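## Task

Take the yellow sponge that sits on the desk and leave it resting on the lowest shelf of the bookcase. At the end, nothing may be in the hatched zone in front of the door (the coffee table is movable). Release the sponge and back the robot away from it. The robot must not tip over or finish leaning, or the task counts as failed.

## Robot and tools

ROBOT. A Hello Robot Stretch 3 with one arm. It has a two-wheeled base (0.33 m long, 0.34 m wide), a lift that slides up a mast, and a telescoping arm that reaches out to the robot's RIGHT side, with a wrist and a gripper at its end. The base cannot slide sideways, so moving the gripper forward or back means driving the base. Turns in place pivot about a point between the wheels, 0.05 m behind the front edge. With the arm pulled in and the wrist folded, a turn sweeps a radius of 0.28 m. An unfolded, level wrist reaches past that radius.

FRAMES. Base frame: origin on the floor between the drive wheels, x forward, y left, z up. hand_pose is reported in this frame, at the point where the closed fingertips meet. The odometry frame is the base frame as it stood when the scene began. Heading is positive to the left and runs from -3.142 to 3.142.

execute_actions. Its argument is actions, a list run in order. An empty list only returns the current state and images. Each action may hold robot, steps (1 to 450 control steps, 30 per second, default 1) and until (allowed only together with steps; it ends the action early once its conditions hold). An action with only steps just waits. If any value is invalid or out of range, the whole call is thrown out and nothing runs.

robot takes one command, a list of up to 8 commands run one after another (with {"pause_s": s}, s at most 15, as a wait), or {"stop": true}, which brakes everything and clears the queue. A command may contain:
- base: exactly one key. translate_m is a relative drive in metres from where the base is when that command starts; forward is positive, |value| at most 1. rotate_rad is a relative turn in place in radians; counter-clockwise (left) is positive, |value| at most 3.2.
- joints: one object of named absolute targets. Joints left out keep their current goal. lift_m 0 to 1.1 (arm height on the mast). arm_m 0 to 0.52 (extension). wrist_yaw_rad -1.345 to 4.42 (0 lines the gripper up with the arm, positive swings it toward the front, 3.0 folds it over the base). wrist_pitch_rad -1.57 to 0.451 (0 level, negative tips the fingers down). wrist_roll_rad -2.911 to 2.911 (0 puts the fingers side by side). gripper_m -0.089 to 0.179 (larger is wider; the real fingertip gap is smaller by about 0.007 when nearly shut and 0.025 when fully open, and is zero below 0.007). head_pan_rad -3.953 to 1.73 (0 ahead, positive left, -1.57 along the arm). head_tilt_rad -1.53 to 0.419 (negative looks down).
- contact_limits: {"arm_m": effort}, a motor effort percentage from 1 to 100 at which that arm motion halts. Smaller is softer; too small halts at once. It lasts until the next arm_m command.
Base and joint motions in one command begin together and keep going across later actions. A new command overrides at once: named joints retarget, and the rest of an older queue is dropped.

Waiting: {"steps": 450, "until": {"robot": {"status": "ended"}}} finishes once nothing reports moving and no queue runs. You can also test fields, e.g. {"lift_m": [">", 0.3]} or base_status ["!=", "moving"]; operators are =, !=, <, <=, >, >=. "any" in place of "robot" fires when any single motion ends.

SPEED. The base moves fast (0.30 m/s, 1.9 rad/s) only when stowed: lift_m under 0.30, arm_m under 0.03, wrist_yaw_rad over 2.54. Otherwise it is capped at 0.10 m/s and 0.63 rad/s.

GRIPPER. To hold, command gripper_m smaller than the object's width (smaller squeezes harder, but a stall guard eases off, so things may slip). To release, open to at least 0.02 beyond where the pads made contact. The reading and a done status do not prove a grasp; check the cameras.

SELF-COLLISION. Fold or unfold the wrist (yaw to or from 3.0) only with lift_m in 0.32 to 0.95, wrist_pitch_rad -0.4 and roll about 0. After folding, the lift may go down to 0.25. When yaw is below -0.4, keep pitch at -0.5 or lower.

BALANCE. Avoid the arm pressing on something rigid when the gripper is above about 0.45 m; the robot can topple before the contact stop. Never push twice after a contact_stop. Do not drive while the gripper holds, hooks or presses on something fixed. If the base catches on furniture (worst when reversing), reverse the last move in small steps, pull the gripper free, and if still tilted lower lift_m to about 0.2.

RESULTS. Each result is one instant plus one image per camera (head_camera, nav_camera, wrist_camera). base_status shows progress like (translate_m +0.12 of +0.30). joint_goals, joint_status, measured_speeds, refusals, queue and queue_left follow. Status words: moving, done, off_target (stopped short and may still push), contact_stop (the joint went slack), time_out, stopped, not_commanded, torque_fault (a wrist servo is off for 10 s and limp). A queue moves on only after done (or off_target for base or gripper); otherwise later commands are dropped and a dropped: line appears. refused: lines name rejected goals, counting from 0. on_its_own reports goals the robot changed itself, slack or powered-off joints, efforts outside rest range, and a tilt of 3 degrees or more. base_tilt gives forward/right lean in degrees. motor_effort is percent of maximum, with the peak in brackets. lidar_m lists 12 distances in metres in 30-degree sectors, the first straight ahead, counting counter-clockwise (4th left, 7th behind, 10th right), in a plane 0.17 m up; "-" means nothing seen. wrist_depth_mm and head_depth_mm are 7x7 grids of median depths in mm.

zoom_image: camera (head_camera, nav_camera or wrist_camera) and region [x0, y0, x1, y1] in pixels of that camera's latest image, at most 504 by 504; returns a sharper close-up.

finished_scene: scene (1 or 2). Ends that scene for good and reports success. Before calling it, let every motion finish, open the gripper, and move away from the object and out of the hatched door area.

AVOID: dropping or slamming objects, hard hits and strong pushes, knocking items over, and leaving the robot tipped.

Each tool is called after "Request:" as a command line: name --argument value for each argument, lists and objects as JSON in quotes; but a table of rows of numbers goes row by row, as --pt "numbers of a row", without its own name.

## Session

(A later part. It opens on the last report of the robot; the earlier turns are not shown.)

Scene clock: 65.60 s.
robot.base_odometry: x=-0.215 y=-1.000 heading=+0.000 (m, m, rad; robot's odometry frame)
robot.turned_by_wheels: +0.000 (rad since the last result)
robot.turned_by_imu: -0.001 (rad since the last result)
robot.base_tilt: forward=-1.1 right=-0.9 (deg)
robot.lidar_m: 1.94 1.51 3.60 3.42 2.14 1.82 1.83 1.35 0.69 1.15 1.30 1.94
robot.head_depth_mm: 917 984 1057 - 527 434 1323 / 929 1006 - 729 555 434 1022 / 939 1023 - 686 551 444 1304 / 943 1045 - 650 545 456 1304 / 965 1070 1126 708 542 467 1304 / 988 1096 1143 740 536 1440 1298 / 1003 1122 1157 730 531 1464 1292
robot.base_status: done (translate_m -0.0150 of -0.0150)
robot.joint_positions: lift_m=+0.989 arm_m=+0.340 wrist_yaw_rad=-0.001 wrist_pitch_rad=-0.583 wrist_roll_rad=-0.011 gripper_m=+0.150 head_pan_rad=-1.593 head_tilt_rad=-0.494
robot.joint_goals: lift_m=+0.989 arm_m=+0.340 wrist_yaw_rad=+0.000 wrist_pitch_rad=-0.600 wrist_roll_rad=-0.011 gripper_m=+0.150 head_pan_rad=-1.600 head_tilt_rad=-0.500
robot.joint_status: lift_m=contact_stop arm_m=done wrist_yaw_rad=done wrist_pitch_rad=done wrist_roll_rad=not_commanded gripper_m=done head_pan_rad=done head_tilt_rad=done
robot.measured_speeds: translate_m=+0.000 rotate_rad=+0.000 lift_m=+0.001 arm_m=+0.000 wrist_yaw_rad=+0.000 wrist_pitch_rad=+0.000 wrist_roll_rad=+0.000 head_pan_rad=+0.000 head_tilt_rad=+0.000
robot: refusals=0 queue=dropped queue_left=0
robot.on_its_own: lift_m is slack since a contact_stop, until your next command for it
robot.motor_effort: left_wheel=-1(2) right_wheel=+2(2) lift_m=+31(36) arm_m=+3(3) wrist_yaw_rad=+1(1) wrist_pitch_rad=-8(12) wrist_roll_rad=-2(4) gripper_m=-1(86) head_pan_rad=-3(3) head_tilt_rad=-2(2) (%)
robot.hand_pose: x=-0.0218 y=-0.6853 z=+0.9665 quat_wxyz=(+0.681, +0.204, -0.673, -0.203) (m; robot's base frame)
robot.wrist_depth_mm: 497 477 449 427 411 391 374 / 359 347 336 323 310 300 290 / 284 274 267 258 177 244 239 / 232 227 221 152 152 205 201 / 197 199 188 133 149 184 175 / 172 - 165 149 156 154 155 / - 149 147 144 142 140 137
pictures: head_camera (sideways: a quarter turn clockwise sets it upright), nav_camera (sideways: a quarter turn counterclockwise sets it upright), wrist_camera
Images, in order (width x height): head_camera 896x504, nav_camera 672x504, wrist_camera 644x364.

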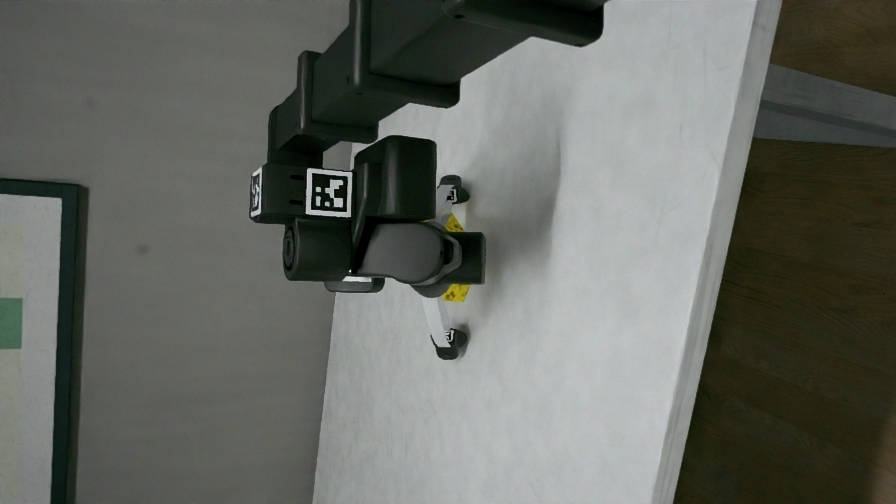

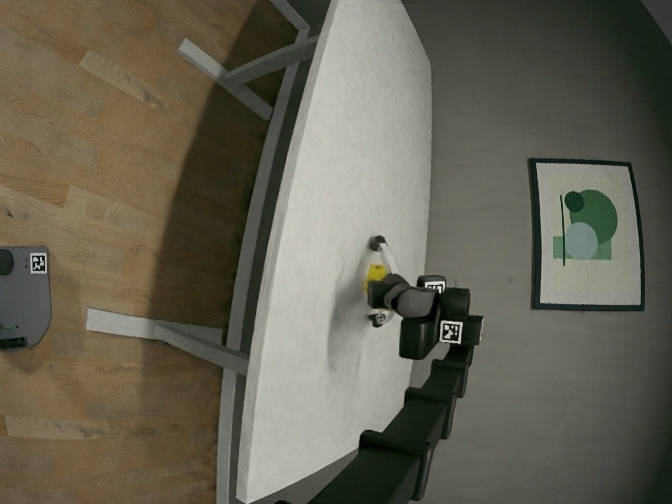

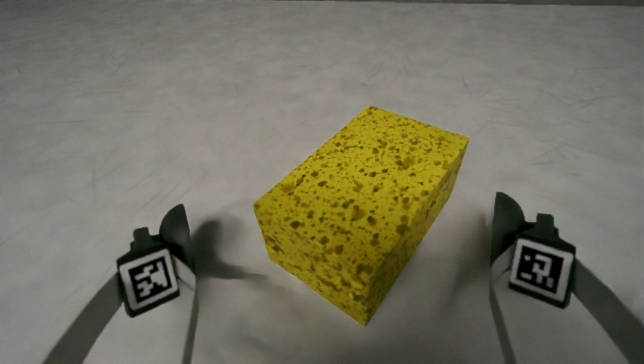

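Close, then lift.

Request:
execute_actions --actions '[{"robot":[{"joints":{"lift_m":0.995}},{"joints":{"gripper_m":0.03}},{"pause_s":0.5},{"joints":{"lift_m":1.06}},{"joints":{"arm_m":0.0}}],"steps":400,"until":{"robot":{"status":"ended"}}}]'

Scene clock: 76.70 s.
robot.base_odometry: x=-0.215 y=-1.000 heading=+0.000 (m, m, rad; robot's odometry frame)
robot.turned_by_wheels: +0.000 (rad since the last result)
robot.turned_by_imu: -0.003 (rad since the last result)
robot.base_tilt: forward=-1.1 right=-0.8 (deg)
robot.lidar_m: 1.94 1.52 3.59 3.41 2.14 1.83 1.82 1.34 0.69 1.15 1.29 1.94
robot.head_depth_mm: 916 974 - - - - - / 931 1007 1067 - - - - / 937 1024 1088 - - - - / 949 1052 1113 - - - - / 969 1068 1126 745 561 1451 1309 / 985 1095 1150 737 534 1435 1290 / 1006 1110 1161 729 531 1465 1277
robot.base_status: done (translate_m -0.0150 of -0.0150)
robot.joint_positions: lift_m=+1.060 arm_m=+0.002 wrist_yaw_rad=-0.001 wrist_pitch_rad=-0.613 wrist_roll_rad=-0.011 gripper_m=+0.031 head_pan_rad=-1.593 head_tilt_rad=-0.494
robot.joint_goals: lift_m=+1.060 arm_m=+0.000 wrist_yaw_rad=+0.000 wrist_pitch_rad=-0.600 wrist_roll_rad=-0.011 gripper_m=+0.030 head_pan_rad=-1.600 head_tilt_rad=-0.500
robot.joint_status: lift_m=done arm_m=done wrist_yaw_rad=done wrist_pitch_rad=done wrist_roll_rad=not_commanded gripper_m=done head_pan_rad=done head_tilt_rad=done
robot.measured_speeds: translate_m=+0.000 rotate_rad=+0.000 lift_m=+0.000 arm_m=+0.000 wrist_yaw_rad=+0.000 wrist_pitch_rad=+0.000 wrist_roll_rad=+0.000 head_pan_rad=+0.000 head_tilt_rad=+0.000
robot: refusals=0 queue=done queue_left=0
robot.motor_effort: left_wheel=-1(1) right_wheel=+2(2) lift_m=+39(42) arm_m=-2(4) wrist_yaw_rad=+2(1) wrist_pitch_rad=+6(9) wrist_roll_rad=-2(2) gripper_m=-13(90) head_pan_rad=-3(3) head_tilt_rad=-2(2) (%)
robot.hand_pose: x=-0.0218 y=-0.3430 z=+1.0313 quat_wxyz=(+0.678, +0.214, -0.670, -0.213) (m; robot's base frame)
robot.wrist_depth_mm: 642 620 593 570 545 525 513 / 484 472 456 444 426 412 400 / 388 381 370 200 323 341 332 / 325 318 311 158 221 290 284 / - 283 274 143 136 254 248 / - - - 241 221 223 221 / - - - - - - 202
pictures: head_camera (sideways: a quarter turn clockwise sets it upright), nav_camera (sideways: a quarter turn counterclockwise sets it upright), wrist_camera
Images, in order (width x height): head_camera 896x504, nav_camera 672x504, wrist_camera 644x364.

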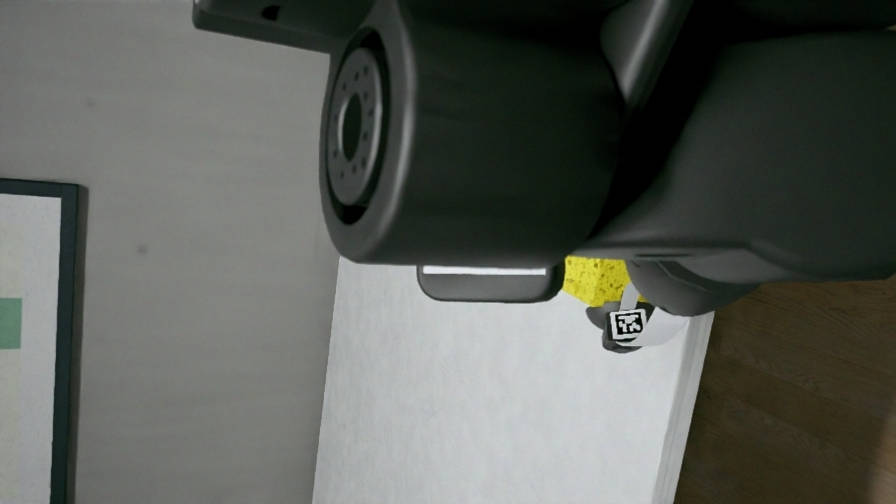

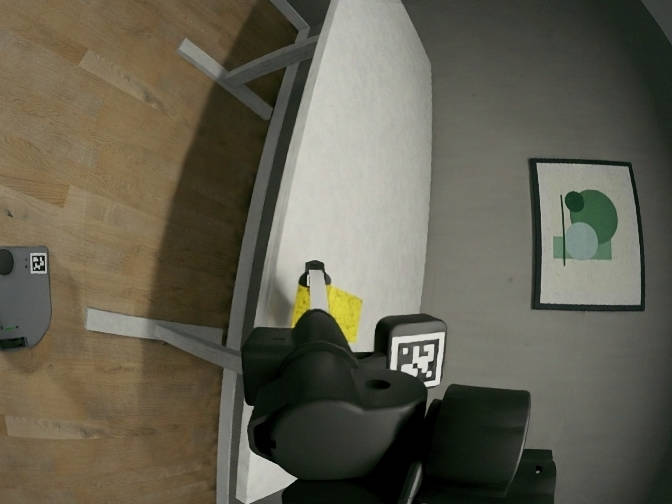

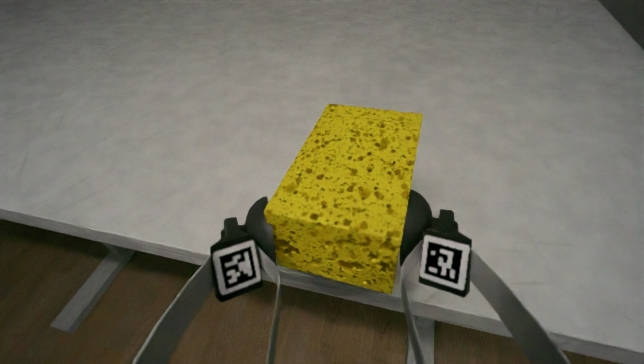

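Request:
execute_actions --actions '[{"robot":[{"base":{"rotate_rad":1.571},"joints":{"lift_m":0.9,"wrist_pitch_rad":-0.4,"head_pan_rad":0,"head_tilt_rad":-0.6}},{"joints":{"wrist_yaw_rad":3.0}},{"joints":{"lift_m":0.27}},{"base":{"translate_m":1.0}},{"base":{"translate_m":1.0}}],"steps":450,"until":{"robot":{"status":"ended"}}},{"steps":450,"until":{"robot":{"status":"ended"}}}]'

Scene clock: 109.00 s.
robot.base_odometry: x=-0.215 y=+1.000 heading=+1.571 (m, m, rad; robot's odometry frame)
robot.turned_by_wheels: +1.571 (rad since the last result)
robot.turned_by_imu: +1.561 (rad since the last result)
robot.base_tilt: forward=-1.1 right=-0.8 (deg)
robot.lidar_m: 1.42 1.62 1.38 1.38 1.56 2.60 2.63 2.07 1.78 2.38 1.99 1.68
robot.head_depth_mm: 1340 1461 1615 1809 1836 1483 1249 / 1372 1487 1646 1842 1827 1477 1237 / 1395 1530 1693 1887 1807 1459 1232 / 1408 1567 1711 1943 1793 1463 1229 / 1434 1507 1601 1852 1788 1451 1220 / 1466 1555 1681 1928 1766 1435 1216 / 1500 1605 1729 1947 1753 1438 1216
robot.base_status: done (translate_m +1.0000 of +1.0000)
robot.joint_positions: lift_m=+0.270 arm_m=+0.002 wrist_yaw_rad=+2.998 wrist_pitch_rad=-0.420 wrist_roll_rad=-0.011 gripper_m=+0.031 head_pan_rad=-0.007 head_tilt_rad=-0.594
robot.joint_goals: lift_m=+0.270 arm_m=+0.000 wrist_yaw_rad=+3.000 wrist_pitch_rad=-0.400 wrist_roll_rad=-0.011 gripper_m=+0.030 head_pan_rad=+0.000 head_tilt_rad=-0.600
robot.joint_status: lift_m=done arm_m=done wrist_yaw_rad=done wrist_pitch_rad=done wrist_roll_rad=not_commanded gripper_m=done head_pan_rad=done head_tilt_rad=done
robot.measured_speeds: translate_m=+0.000 rotate_rad=+0.000 lift_m=+0.000 arm_m=+0.000 wrist_yaw_rad=+0.000 wrist_pitch_rad=+0.000 wrist_roll_rad=+0.000 head_pan_rad=+0.000 head_tilt_rad=+0.000
robot: refusals=0 queue=done queue_left=0
robot.motor_effort: left_wheel=-1(7) right_wheel=+2(8) lift_m=+25(40) arm_m=-2(2) wrist_yaw_rad=+2(4) wrist_pitch_rad=+9(10) wrist_roll_rad=-2(2) gripper_m=-11(13) head_pan_rad=+5(41) head_tilt_rad=-2(10) (%)
robot.hand_pose: x=+0.0108 y=+0.0746 z=+0.2825 quat_wxyz=(+0.196, +0.696, +0.099, +0.683) (m; robot's base frame)
robot.wrist_depth_mm: - - - - - - - / - - - - - - - / - 987 939 199 767 849 809 / 786 756 725 157 389 657 637 / 613 596 - 143 136 543 531 / 511 514 - 161 438 456 451 / 450 - - - 407 399 393
pictures: head_camera (sideways: a quarter turn clockwise sets it upright), nav_camera (sideways: a quarter turn counterclockwise sets it upright), wrist_camera
Images, in order (width x height): head_camera 896x504, nav_camera 672x504, wrist_camera 644x364.

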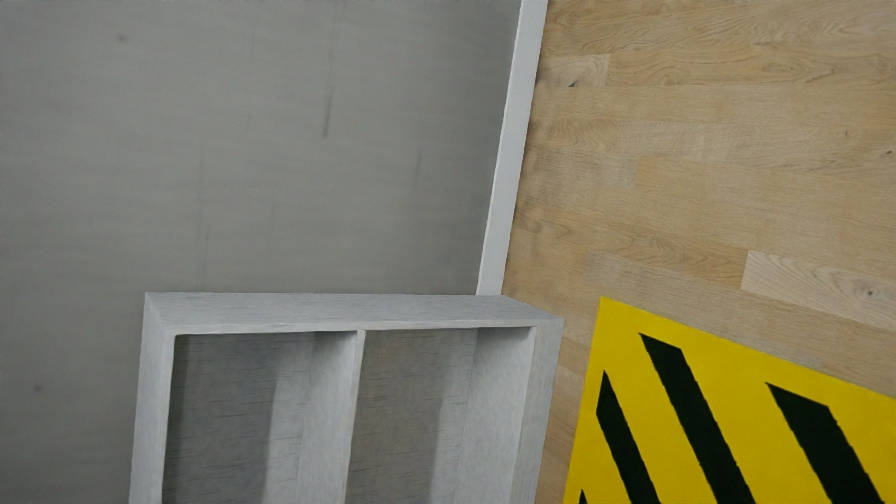

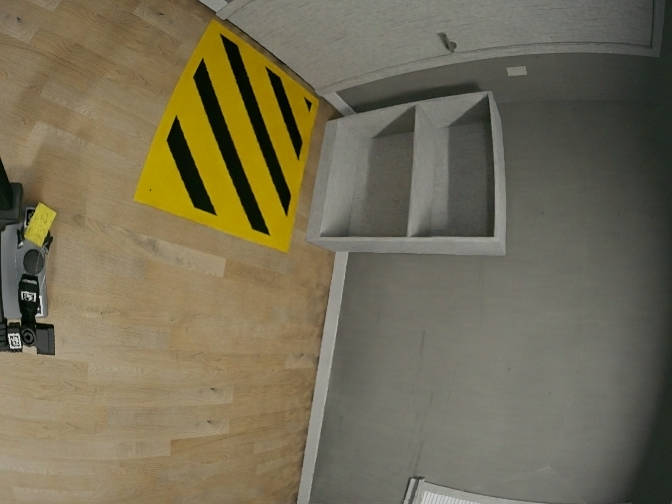

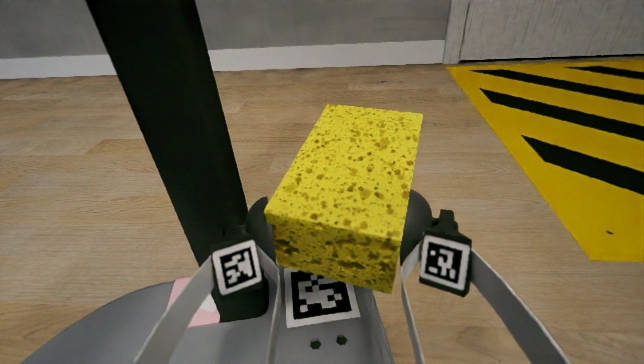

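Request:
execute_actions --actions '[{"robot":[{"base":{"translate_m":0.5}},{"base":{"rotate_rad":1.571}},{"base":{"translate_m":0.45}},{"joints":{"lift_m":0.4,"head_pan_rad":-1.57,"head_tilt_rad":-0.8}},{"joints":{"wrist_yaw_rad":0.0}},{"joints":{"lift_m":0.25,"wrist_pitch_rad":-0.1}}],"steps":450,"until":{"robot":{"status":"ended"}}},{"steps":450,"until":{"robot":{"status":"ended"}}}]'

Scene clock: 129.70 s.
robot.base_odometry: x=-0.666 y=+1.500 heading=-3.141 (m, m, rad; robot's odometry frame)
robot.turned_by_wheels: +1.571 (rad since the last result)
robot.turned_by_imu: +1.558 (rad since the last result)
robot.base_tilt: forward=-1.1 right=-0.8 (deg)
robot.lidar_m: 0.80 0.93 1.52 3.11 2.75 2.40 2.90 1.55 0.97 1.23 0.98 0.82
robot.head_depth_mm: 940 1076 1342 1582 1533 1316 1152 / 1014 1164 1180 1537 1502 1311 1149 / 979 1187 1236 1576 1483 1293 1140 / 1057 1205 1226 1591 1493 1287 1156 / 1026 1229 1270 1624 1503 1289 1134 / 1103 1263 1249 1616 1483 1279 1123 / 1089 1209 1243 1555 1488 1272 1116
robot.base_status: done (translate_m +0.4500 of +0.4500)
robot.joint_positions: lift_m=+0.250 arm_m=+0.002 wrist_yaw_rad=+0.003 wrist_pitch_rad=-0.123 wrist_roll_rad=-0.011 gripper_m=+0.031 head_pan_rad=-1.563 head_tilt_rad=-0.790
robot.joint_goals: lift_m=+0.250 arm_m=+0.000 wrist_yaw_rad=+0.000 wrist_pitch_rad=-0.100 wrist_roll_rad=-0.011 gripper_m=+0.030 head_pan_rad=-1.570 head_tilt_rad=-0.800
robot.joint_status: lift_m=done arm_m=done wrist_yaw_rad=done wrist_pitch_rad=done wrist_roll_rad=not_commanded gripper_m=done head_pan_rad=done head_tilt_rad=done
robot.measured_speeds: translate_m=+0.000 rotate_rad=+0.000 lift_m=+0.000 arm_m=+0.000 wrist_yaw_rad=+0.000 wrist_pitch_rad=+0.000 wrist_roll_rad=+0.000 head_pan_rad=+0.000 head_tilt_rad=+0.000
robot: refusals=0 queue=done queue_left=0
robot.motor_effort: left_wheel=-2(9) right_wheel=+2(9) lift_m=+25(39) arm_m=-2(2) wrist_yaw_rad=-4(4) wrist_pitch_rad=+11(11) wrist_roll_rad=-2(2) gripper_m=-14(12) head_pan_rad=-3(39) head_tilt_rad=-3(15) (%)
robot.hand_pose: x=-0.0208 y=-0.3986 z=+0.3336 quat_wxyz=(+0.710, +0.045, -0.702, -0.043) (m; robot's base frame)
robot.wrist_depth_mm: 766 882 970 914 898 849 832 / 746 923 - 986 930 937 872 / 745 935 - 200 883 944 905 / 757 945 - 158 473 998 935 / 762 923 893 144 136 830 803 / 693 698 635 608 596 628 626 / 564 556 544 527 526 511 504
pictures: head_camera (sideways: a quarter turn clockwise sets it upright), nav_camera (sideways: a quarter turn counterclockwise sets it upright), wrist_camera
Images, in order (width x height): head_camera 896x504, nav_camera 672x504, wrist_camera 644x364.

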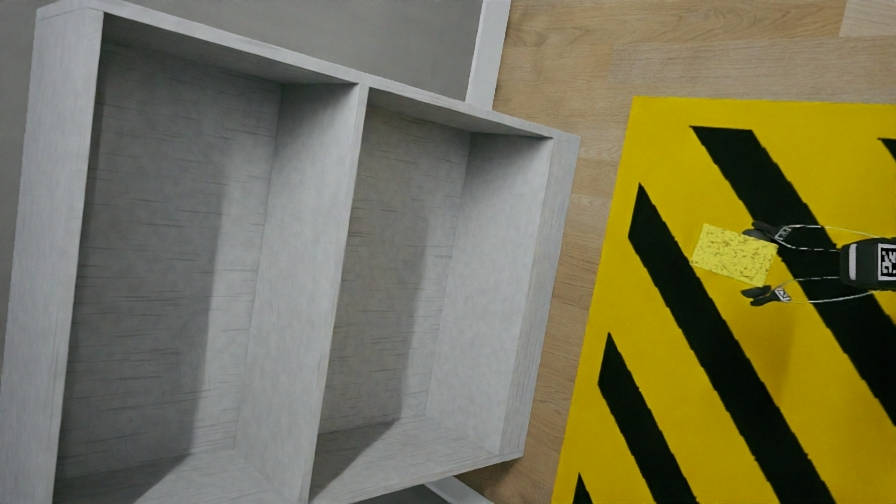

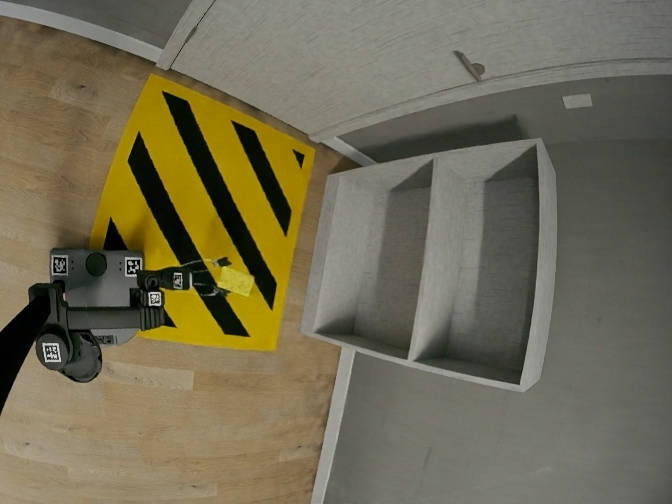

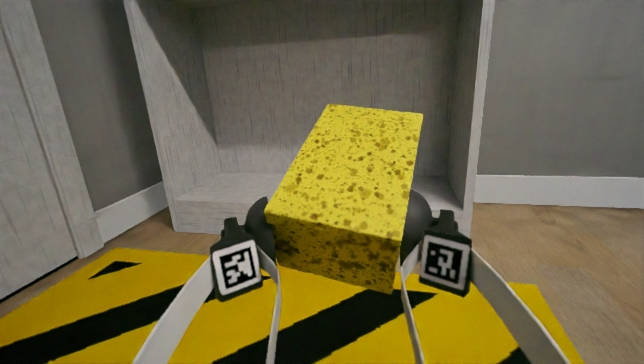

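Request:
execute_actions --actions '[{"robot":{"joints":{"arm_m":0.51}},"steps":450,"until":{"robot":{"status":"ended"}}}]'

Scene clock: 138.30 s.
robot.base_odometry: x=-0.666 y=+1.500 heading=-3.141 (m, m, rad; robot's odometry frame)
robot.turned_by_wheels: +0.000 (rad since the last result)
robot.turned_by_imu: -0.002 (rad since the last result)
robot.base_tilt: forward=-1.0 right=-0.8 (deg)
robot.lidar_m: 0.80 0.93 1.52 3.13 2.75 2.40 2.91 1.55 0.97 1.23 0.98 0.82
robot.head_depth_mm: 938 1077 1343 1584 1537 1314 1151 / 996 1154 1184 1536 1505 1304 1146 / 978 1176 1240 1577 1477 1319 1142 / 1063 1210 1233 1552 1433 1292 1130 / 1023 1233 1267 1617 1502 1293 1130 / 1101 1262 1258 1609 1498 1293 1127 / 1090 1218 1248 1562 1485 1270 1119
robot.base_status: done (translate_m +0.4500 of +0.4500)
robot.joint_positions: lift_m=+0.250 arm_m=+0.510 wrist_yaw_rad=+0.001 wrist_pitch_rad=-0.122 wrist_roll_rad=-0.011 gripper_m=+0.031 head_pan_rad=-1.563 head_tilt_rad=-0.790
robot.joint_goals: lift_m=+0.250 arm_m=+0.510 wrist_yaw_rad=+0.000 wrist_pitch_rad=-0.100 wrist_roll_rad=-0.011 gripper_m=+0.030 head_pan_rad=-1.570 head_tilt_rad=-0.800
robot.joint_status: lift_m=done arm_m=done wrist_yaw_rad=done wrist_pitch_rad=done wrist_roll_rad=not_commanded gripper_m=done head_pan_rad=done head_tilt_rad=done
robot.measured_speeds: translate_m=+0.000 rotate_rad=+0.000 lift_m=+0.000 arm_m=+0.000 wrist_yaw_rad=+0.000 wrist_pitch_rad=+0.000 wrist_roll_rad=+0.000 head_pan_rad=+0.000 head_tilt_rad=+0.000
robot: refusals=0 queue=done queue_left=0
robot.motor_effort: left_wheel=-2(1) right_wheel=+2(2) lift_m=+25(25) arm_m=+2(4) wrist_yaw_rad=-2(3) wrist_pitch_rad=+11(11) wrist_roll_rad=-2(2) gripper_m=-12(13) head_pan_rad=-3(3) head_tilt_rad=-3(3) (%)
robot.hand_pose: x=-0.0211 y=-0.9060 z=+0.3338 quat_wxyz=(+0.710, +0.044, -0.702, -0.043) (m; robot's base frame)
robot.wrist_depth_mm: 487 514 485 453 433 408 383 / 497 553 514 478 448 426 402 / 498 573 541 199 456 446 401 / 496 604 572 157 322 468 404 / 498 630 616 144 136 497 399 / 486 524 483 456 446 473 397 / 420 414 406 398 391 385 365
pictures: head_camera (sideways: a quarter turn clockwise sets it upright), nav_camera (sideways: a quarter turn counterclockwise sets it upright), wrist_camera
Images, in order (width x height): head_camera 896x504, nav_camera 672x504, wrist_camera 644x364.

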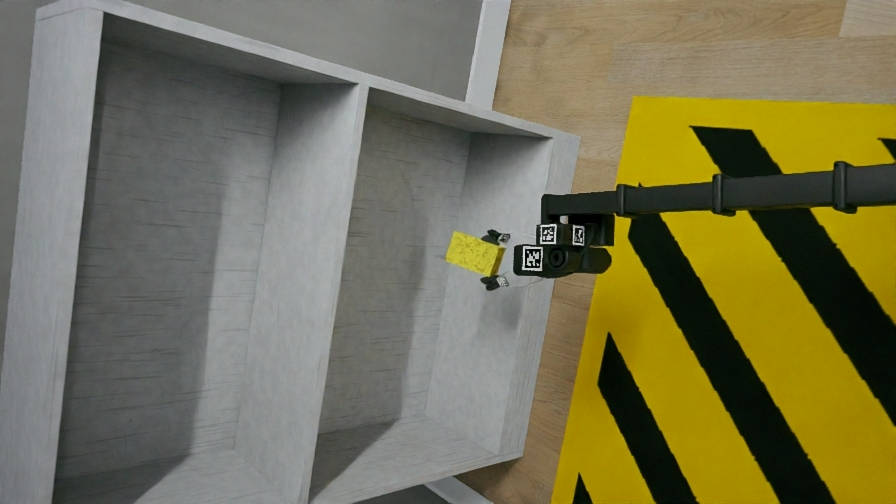

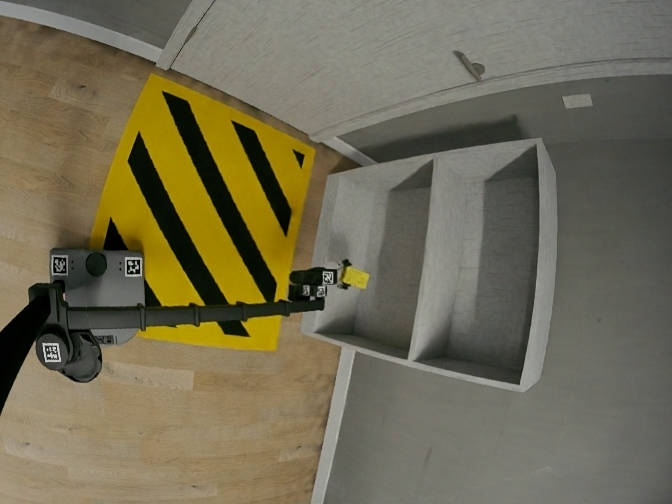

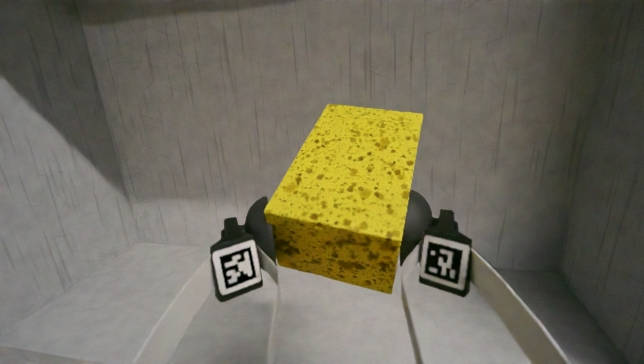

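Request:
execute_actions --actions '[{"robot":{"joints":{"lift_m":0.06,"wrist_pitch_rad":-0.4}},"steps":450,"until":{"robot":{"status":"ended"}}}]'

Scene clock: 144.20 s.
robot.base_odometry: x=-0.666 y=+1.500 heading=-3.141 (m, m, rad; robot's odometry frame)
robot.turned_by_wheels: +0.000 (rad since the last result)
robot.turned_by_imu: -0.002 (rad since the last result)
robot.base_tilt: forward=-1.0 right=-0.8 (deg)
robot.lidar_m: 0.80 0.93 1.52 3.12 2.75 2.40 2.91 1.55 0.97 1.23 0.98 0.82
robot.head_depth_mm: 935 1080 1341 1595 1538 1311 1149 / 1003 1158 1176 1535 1505 1313 1143 / 978 1180 1246 1586 1486 1301 1148 / 1060 1208 1230 1587 1492 1270 1129 / 1026 1230 1262 1608 1500 1286 1129 / 1105 1254 1250 1625 1484 1279 1122 / 1092 1214 1243 1553 1483 1276 1118
robot.base_status: done (translate_m +0.4500 of +0.4500)
robot.joint_positions: lift_m=+0.060 arm_m=+0.510 wrist_yaw_rad=+0.001 wrist_pitch_rad=-0.415 wrist_roll_rad=-0.011 gripper_m=+0.031 head_pan_rad=-1.563 head_tilt_rad=-0.790
robot.joint_goals: lift_m=+0.060 arm_m=+0.510 wrist_yaw_rad=+0.000 wrist_pitch_rad=-0.400 wrist_roll_rad=-0.011 gripper_m=+0.030 head_pan_rad=-1.570 head_tilt_rad=-0.800
robot.joint_status: lift_m=done arm_m=done wrist_yaw_rad=done wrist_pitch_rad=done wrist_roll_rad=not_commanded gripper_m=done head_pan_rad=done head_tilt_rad=done
robot.measured_speeds: translate_m=+0.000 rotate_rad=+0.000 lift_m=+0.000 arm_m=+0.000 wrist_yaw_rad=+0.000 wrist_pitch_rad=+0.000 wrist_roll_rad=+0.000 head_pan_rad=+0.000 head_tilt_rad=+0.000
robot: refusals=0 queue=done queue_left=0
robot.motor_effort: left_wheel=-2(2) right_wheel=+3(2) lift_m=+25(21) arm_m=+3(3) wrist_yaw_rad=-2(2) wrist_pitch_rad=+7(11) wrist_roll_rad=-2(2) gripper_m=-13(12) head_pan_rad=-3(3) head_tilt_rad=-3(3) (%)
robot.hand_pose: x=-0.0212 y=-0.8794 z=+0.0735 quat_wxyz=(+0.696, +0.147, -0.688, -0.145) (m; robot's base frame)
robot.wrist_depth_mm: 481 500 472 440 417 397 359 / 332 314 297 281 267 254 244 / 310 288 268 200 220 222 210 / 339 319 300 157 204 245 229 / 287 278 281 144 136 253 243 / 236 233 220 211 208 214 211 / 202 200 196 193 190 186 184
pictures: head_camera (sideways: a quarter turn clockwise sets it upright), nav_camera (sideways: a quarter turn counterclockwise sets it upright), wrist_camera
Images, in order (width x height): head_camera 896x504, nav_camera 672x504, wrist_camera 644x364.

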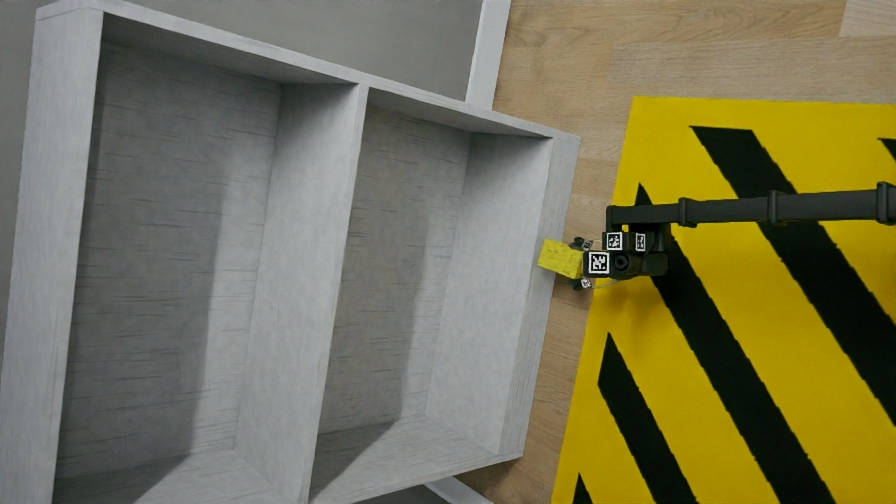

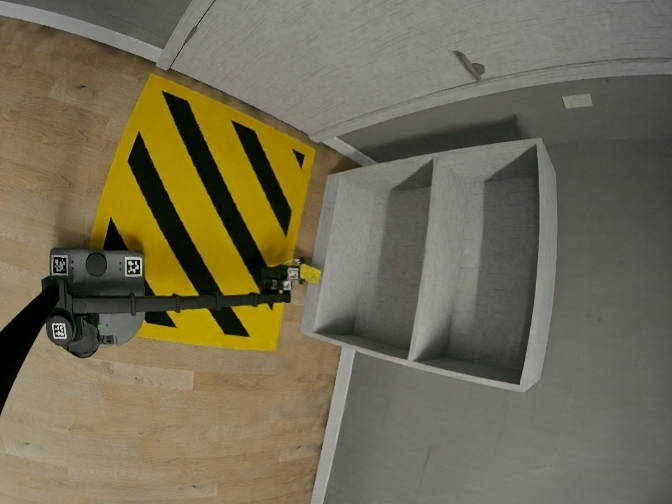

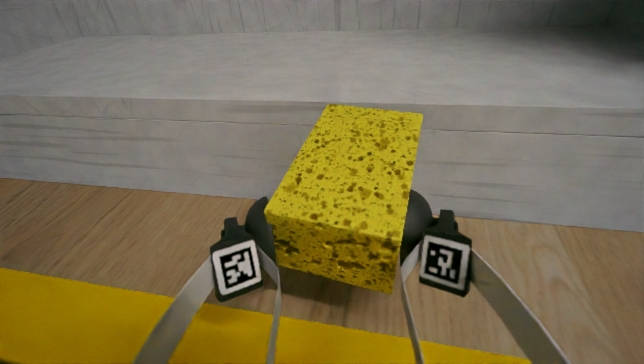

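Request:
execute_actions --actions '[{"robot":[{"joints":{"arm_m":0.0,"lift_m":0.2,"wrist_pitch_rad":-0.1}},{"base":{"rotate_rad":-1.571}},{"base":{"translate_m":0.27}},{"base":{"rotate_rad":1.571}},{"joints":{"arm_m":0.48}}],"steps":450,"until":{"robot":{"status":"ended"}}},{"steps":450,"until":{"robot":{"status":"ended"}}}]'

Scene clock: 173.33 s.
robot.base_odometry: x=-0.666 y=+1.770 heading=-3.141 (m, m, rad; robot's odometry frame)
robot.turned_by_wheels: +0.000 (rad since the last result)
robot.turned_by_imu: -0.008 (rad since the last result)
robot.base_tilt: forward=-1.1 right=-0.8 (deg)
robot.lidar_m: 0.76 0.87 1.42 3.39 2.95 2.54 2.32 1.23 0.73 0.97 0.91 0.76
robot.head_depth_mm: 798 880 957 927 1468 1321 1154 / 804 905 1037 979 1343 1289 1143 / 826 923 1043 1004 1404 1286 1137 / 812 941 1063 999 1430 1288 1137 / 800 957 1064 1337 1398 1291 1125 / 784 980 1085 1379 1367 1285 1121 / 769 1005 1096 1255 1371 1272 1117
robot.base_status: done (rotate_rad +1.5709 of +1.5710)
robot.joint_positions: lift_m=+0.200 arm_m=+0.480 wrist_yaw_rad=+0.001 wrist_pitch_rad=-0.122 wrist_roll_rad=-0.011 gripper_m=+0.031 head_pan_rad=-1.563 head_tilt_rad=-0.790
robot.joint_goals: lift_m=+0.200 arm_m=+0.480 wrist_yaw_rad=+0.000 wrist_pitch_rad=-0.100 wrist_roll_rad=-0.011 gripper_m=+0.030 head_pan_rad=-1.570 head_tilt_rad=-0.800
robot.joint_status: lift_m=done arm_m=done wrist_yaw_rad=done wrist_pitch_rad=done wrist_roll_rad=not_commanded gripper_m=done head_pan_rad=done head_tilt_rad=done
robot.measured_speeds: translate_m=+0.000 rotate_rad=+0.000 lift_m=+0.000 arm_m=+0.000 wrist_yaw_rad=+0.000 wrist_pitch_rad=+0.000 wrist_roll_rad=+0.000 head_pan_rad=+0.000 head_tilt_rad=+0.000
robot: refusals=0 queue=done queue_left=0
robot.motor_effort: left_wheel=-1(8) right_wheel=+2(6) lift_m=+39(42) arm_m=+2(2) wrist_yaw_rad=-2(1) wrist_pitch_rad=+11(11) wrist_roll_rad=-2(2) gripper_m=-14(12) head_pan_rad=-3(3) head_tilt_rad=-3(3) (%)
robot.hand_pose: x=-0.0212 y=-0.8761 z=+0.2833 quat_wxyz=(+0.710, +0.044, -0.702, -0.043) (m; robot's base frame)
robot.wrist_depth_mm: 283 267 252 237 224 213 203 / 303 284 264 249 236 223 212 / 324 302 281 199 236 234 221 / 346 323 297 157 208 244 231 / 375 345 319 143 136 257 243 / 403 373 343 313 291 269 256 / 352 348 339 321 305 292 269
pictures: head_camera (sideways: a quarter turn clockwise sets it upright), nav_camera (sideways: a quarter turn counterclockwise sets it upright), wrist_camera
Images, in order (width x height): head_camera 896x504, nav_camera 672x504, wrist_camera 644x364.

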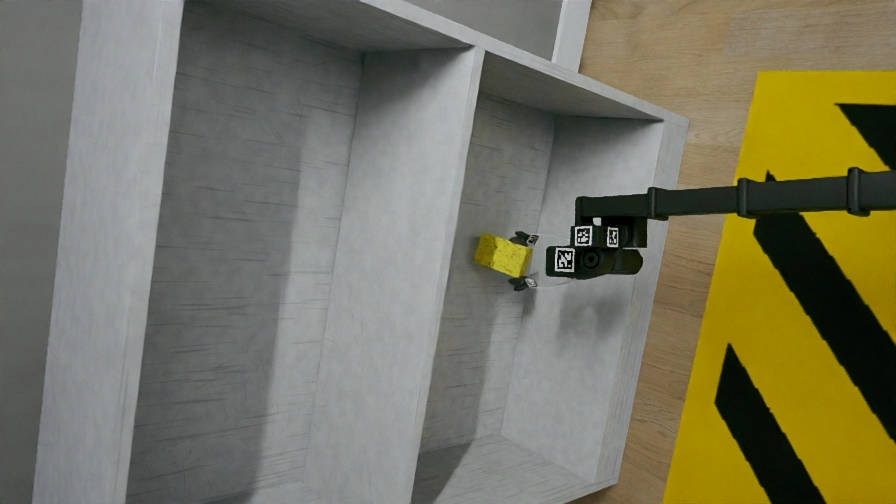

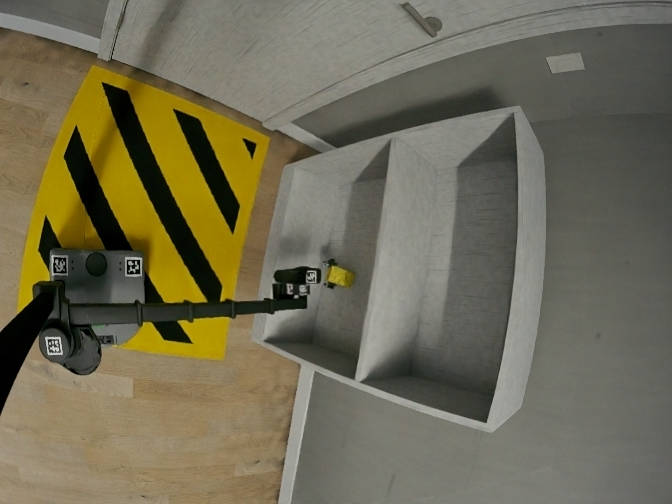

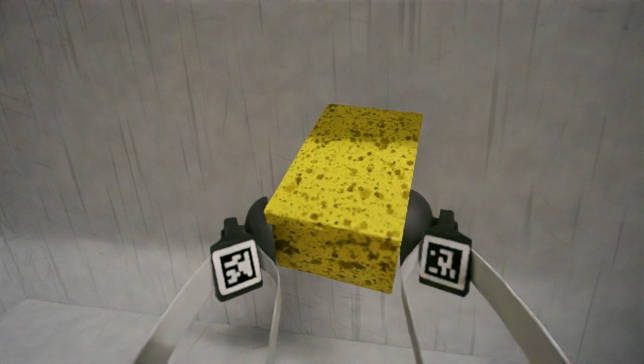

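Inside now. Lower until contact.

Request:
execute_actions --actions '[{"robot":{"joints":{"lift_m":0.04}},"steps":300,"until":{"robot":{"status":"ended"}}}]'

Scene clock: 177.37 s.
robot.base_odometry: x=-0.666 y=+1.770 heading=-3.141 (m, m, rad; robot's odometry frame)
robot.turned_by_wheels: +0.000 (rad since the last result)
robot.turned_by_imu: -0.001 (rad since the last result)
robot.base_tilt: forward=-1.1 right=-0.9 (deg)
robot.lidar_m: 0.76 0.87 1.41 3.39 2.94 2.54 2.32 1.24 0.73 0.97 0.91 0.76
robot.head_depth_mm: 798 882 963 927 1471 1310 1150 / 811 899 1041 980 1346 1279 1142 / 826 923 1046 1005 1406 1289 1141 / 818 942 1061 1000 1394 1260 1138 / 804 963 1071 1332 1400 1282 1128 / 786 982 1087 1375 1376 1285 1121 / 770 1006 1092 1249 1370 1276 1118
robot.base_status: done (rotate_rad +1.5709 of +1.5710)
robot.joint_positions: lift_m=+0.042 arm_m=+0.479 wrist_yaw_rad=-0.002 wrist_pitch_rad=-0.111 wrist_roll_rad=-0.018 gripper_m=+0.031 head_pan_rad=-1.563 head_tilt_rad=-0.790
robot.joint_goals: lift_m=+0.042 arm_m=+0.480 wrist_yaw_rad=+0.000 wrist_pitch_rad=-0.100 wrist_roll_rad=-0.018 gripper_m=+0.030 head_pan_rad=-1.570 head_tilt_rad=-0.800
robot.joint_status: lift_m=contact_stop arm_m=done wrist_yaw_rad=done wrist_pitch_rad=done wrist_roll_rad=not_commanded gripper_m=done head_pan_rad=done head_tilt_rad=done
robot.measured_speeds: translate_m=+0.000 rotate_rad=+0.001 lift_m=+0.003 arm_m=-0.001 wrist_yaw_rad=+0.000 wrist_pitch_rad=+0.024 wrist_roll_rad=-0.024 head_pan_rad=+0.000 head_tilt_rad=+0.000
robot: refusals=0 queue=dropped queue_left=0
robot.on_its_own: lift_m is slack since a contact_stop, until your next command for it
robot.motor_effort: left_wheel=-2(2) right_wheel=+1(2) lift_m=+22(39) arm_m=+5(5) wrist_yaw_rad=+3(4) wrist_pitch_rad=+4(11) wrist_roll_rad=+2(3) gripper_m=-13(12) head_pan_rad=-2(3) head_tilt_rad=-3(3) (%)
robot.hand_pose: x=-0.0219 y=-0.8763 z=+0.1285 quat_wxyz=(+0.713, +0.039, -0.699, -0.040) (m; robot's base frame)
robot.wrist_depth_mm: 288 270 253 238 226 214 204 / 304 285 268 250 237 223 213 / 324 302 280 200 238 233 222 / 339 316 297 157 208 245 231 / 247 241 249 144 136 214 209 / 181 177 163 161 156 161 159 / 142 141 137 135 133 130 129
pictures: head_camera (sideways: a quarter turn clockwise sets it upright), nav_camera (sideways: a quarter turn counterclockwise sets it upright), wrist_camera
Images, in order (width x height): head_camera 896x504, nav_camera 672x504, wrist_camera 644x364.

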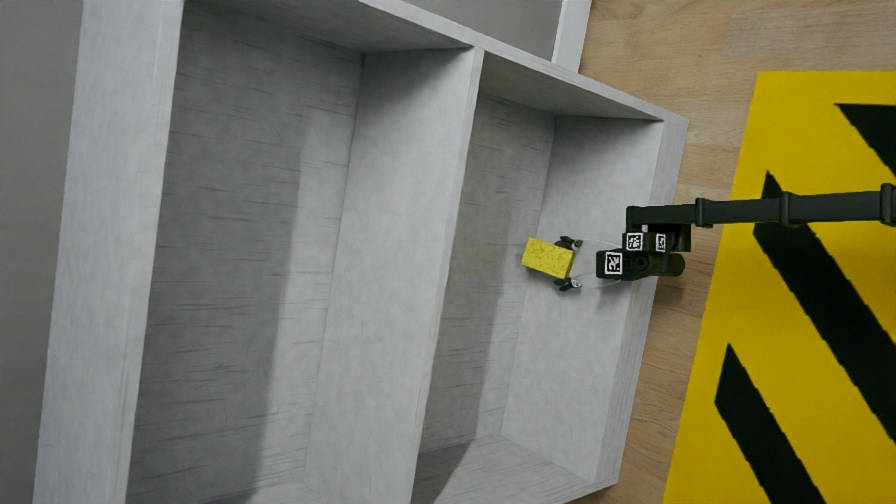

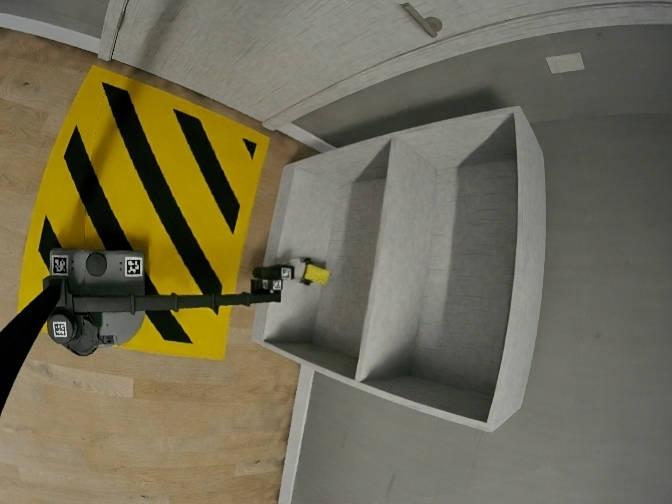

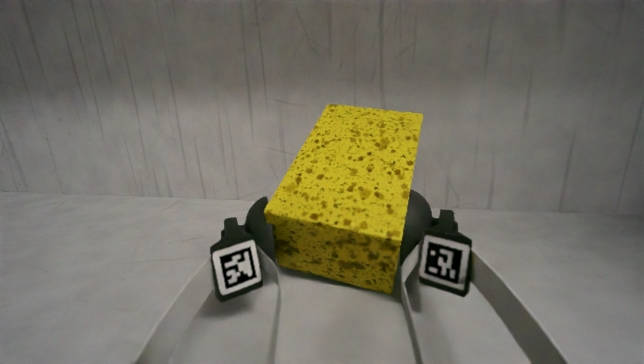

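Release, retract, back out of the hatched area.

Request:
execute_actions --actions '[{"robot":[{"joints":{"gripper_m":0.12}},{"joints":{"lift_m":0.08}},{"joints":{"arm_m":0.0}},{"base":{"translate_m":-0.9}}],"steps":450,"until":{"robot":{"status":"ended"}}},{"steps":300,"until":{"robot":{"status":"ended"}}}]'

Scene clock: 201.13 s.
robot.base_odometry: x=+0.234 y=+1.770 heading=-3.141 (m, m, rad; robot's odometry frame)
robot.turned_by_wheels: +0.000 (rad since the last result)
robot.turned_by_imu: -0.003 (rad since the last result)
robot.base_tilt: forward=-1.1 right=-0.8 (deg)
robot.lidar_m: 1.63 1.85 3.03 3.45 1.85 2.12 1.91 1.02 0.85 0.86 0.87 1.43
robot.head_depth_mm: 683 769 884 1035 1246 1312 1153 / 696 785 903 1069 1285 1316 1140 / 711 800 929 1097 1340 1303 1140 / 723 826 953 1129 1408 1303 1143 / 742 846 979 1165 1412 1284 1126 / 753 860 1001 1209 1436 1281 1125 / 771 883 1039 1249 1440 1270 1120
robot.base_status: done (translate_m -0.9000 of -0.9000)
robot.joint_positions: lift_m=+0.081 arm_m=+0.003 wrist_yaw_rad=-0.001 wrist_pitch_rad=-0.090 wrist_roll_rad=-0.018 gripper_m=+0.120 head_pan_rad=-1.563 head_tilt_rad=-0.790
robot.joint_goals: lift_m=+0.080 arm_m=+0.000 wrist_yaw_rad=+0.000 wrist_pitch_rad=-0.100 wrist_roll_rad=-0.018 gripper_m=+0.120 head_pan_rad=-1.570 head_tilt_rad=-0.800
robot.joint_status: lift_m=done arm_m=done wrist_yaw_rad=done wrist_pitch_rad=done wrist_roll_rad=not_commanded gripper_m=done head_pan_rad=done head_tilt_rad=done
robot.measured_speeds: translate_m=+0.000 rotate_rad=+0.000 lift_m=+0.000 arm_m=+0.000 wrist_yaw_rad=+0.000 wrist_pitch_rad=+0.000 wrist_roll_rad=+0.000 head_pan_rad=+0.000 head_tilt_rad=+0.000
robot: refusals=0 queue=done queue_left=0
robot.motor_effort: left_wheel=-1(5) right_wheel=+2(1) lift_m=+17(34) arm_m=-6(6) wrist_yaw_rad=+1(2) wrist_pitch_rad=-5(8) wrist_roll_rad=+2(2) gripper_m=+1(82) head_pan_rad=-4(4) head_tilt_rad=-3(2) (%)
robot.hand_pose: x=-0.0216 y=-0.4007 z=+0.1722 quat_wxyz=(+0.713, +0.032, -0.700, -0.032) (m; robot's base frame)
robot.wrist_depth_mm: 628 658 610 565 540 509 485 / 637 692 644 607 559 529 500 / 622 718 678 632 585 548 521 / 635 748 689 643 606 567 532 / 585 596 582 563 547 542 514 / 446 445 412 412 403 374 388 / 343 338 334 326 321 316 309
pictures: head_camera (sideways: a quarter turn clockwise sets it upright), nav_camera (sideways: a quarter turn counterclockwise sets it upright), wrist_camera
ARM HIT: the arm struck its own base hard.
Images, in order (width x height): head_camera 896x504, nav_camera 672x504, wrist_camera 644x364.

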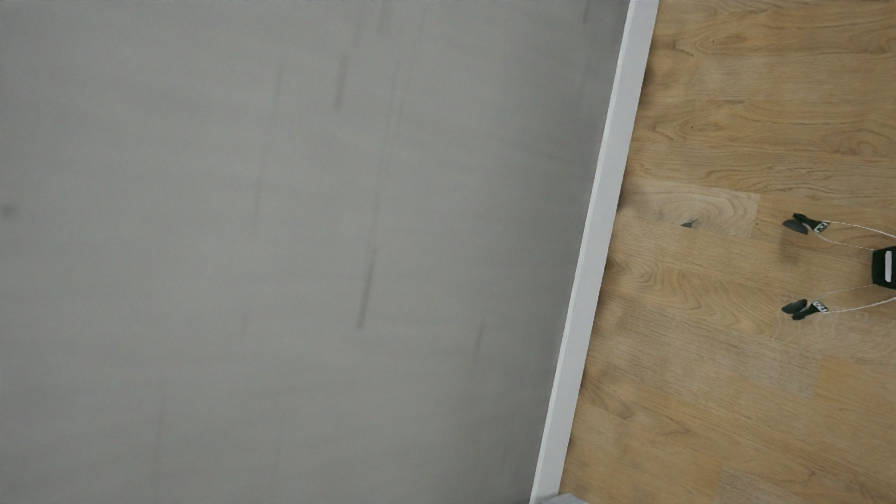

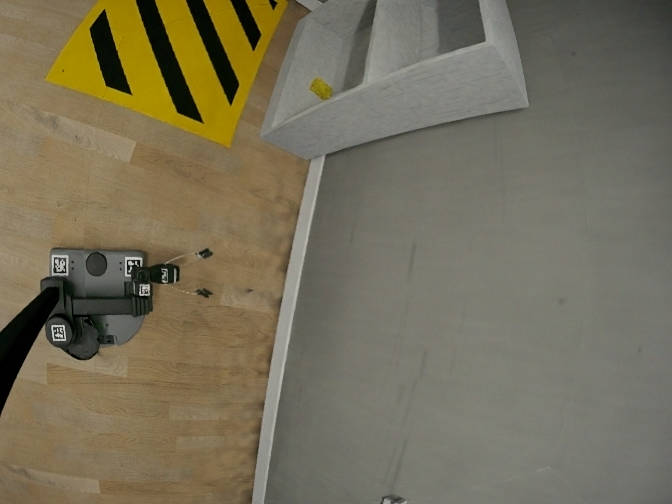

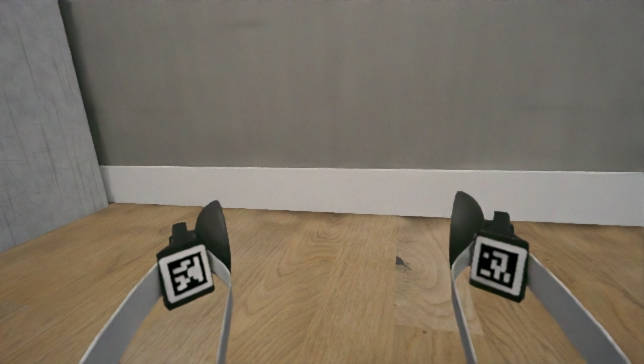

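Lesson: don't retract fully with lift below ~0.2.

Request:
finished_scene --scene 1

The scene is finished: the task was done.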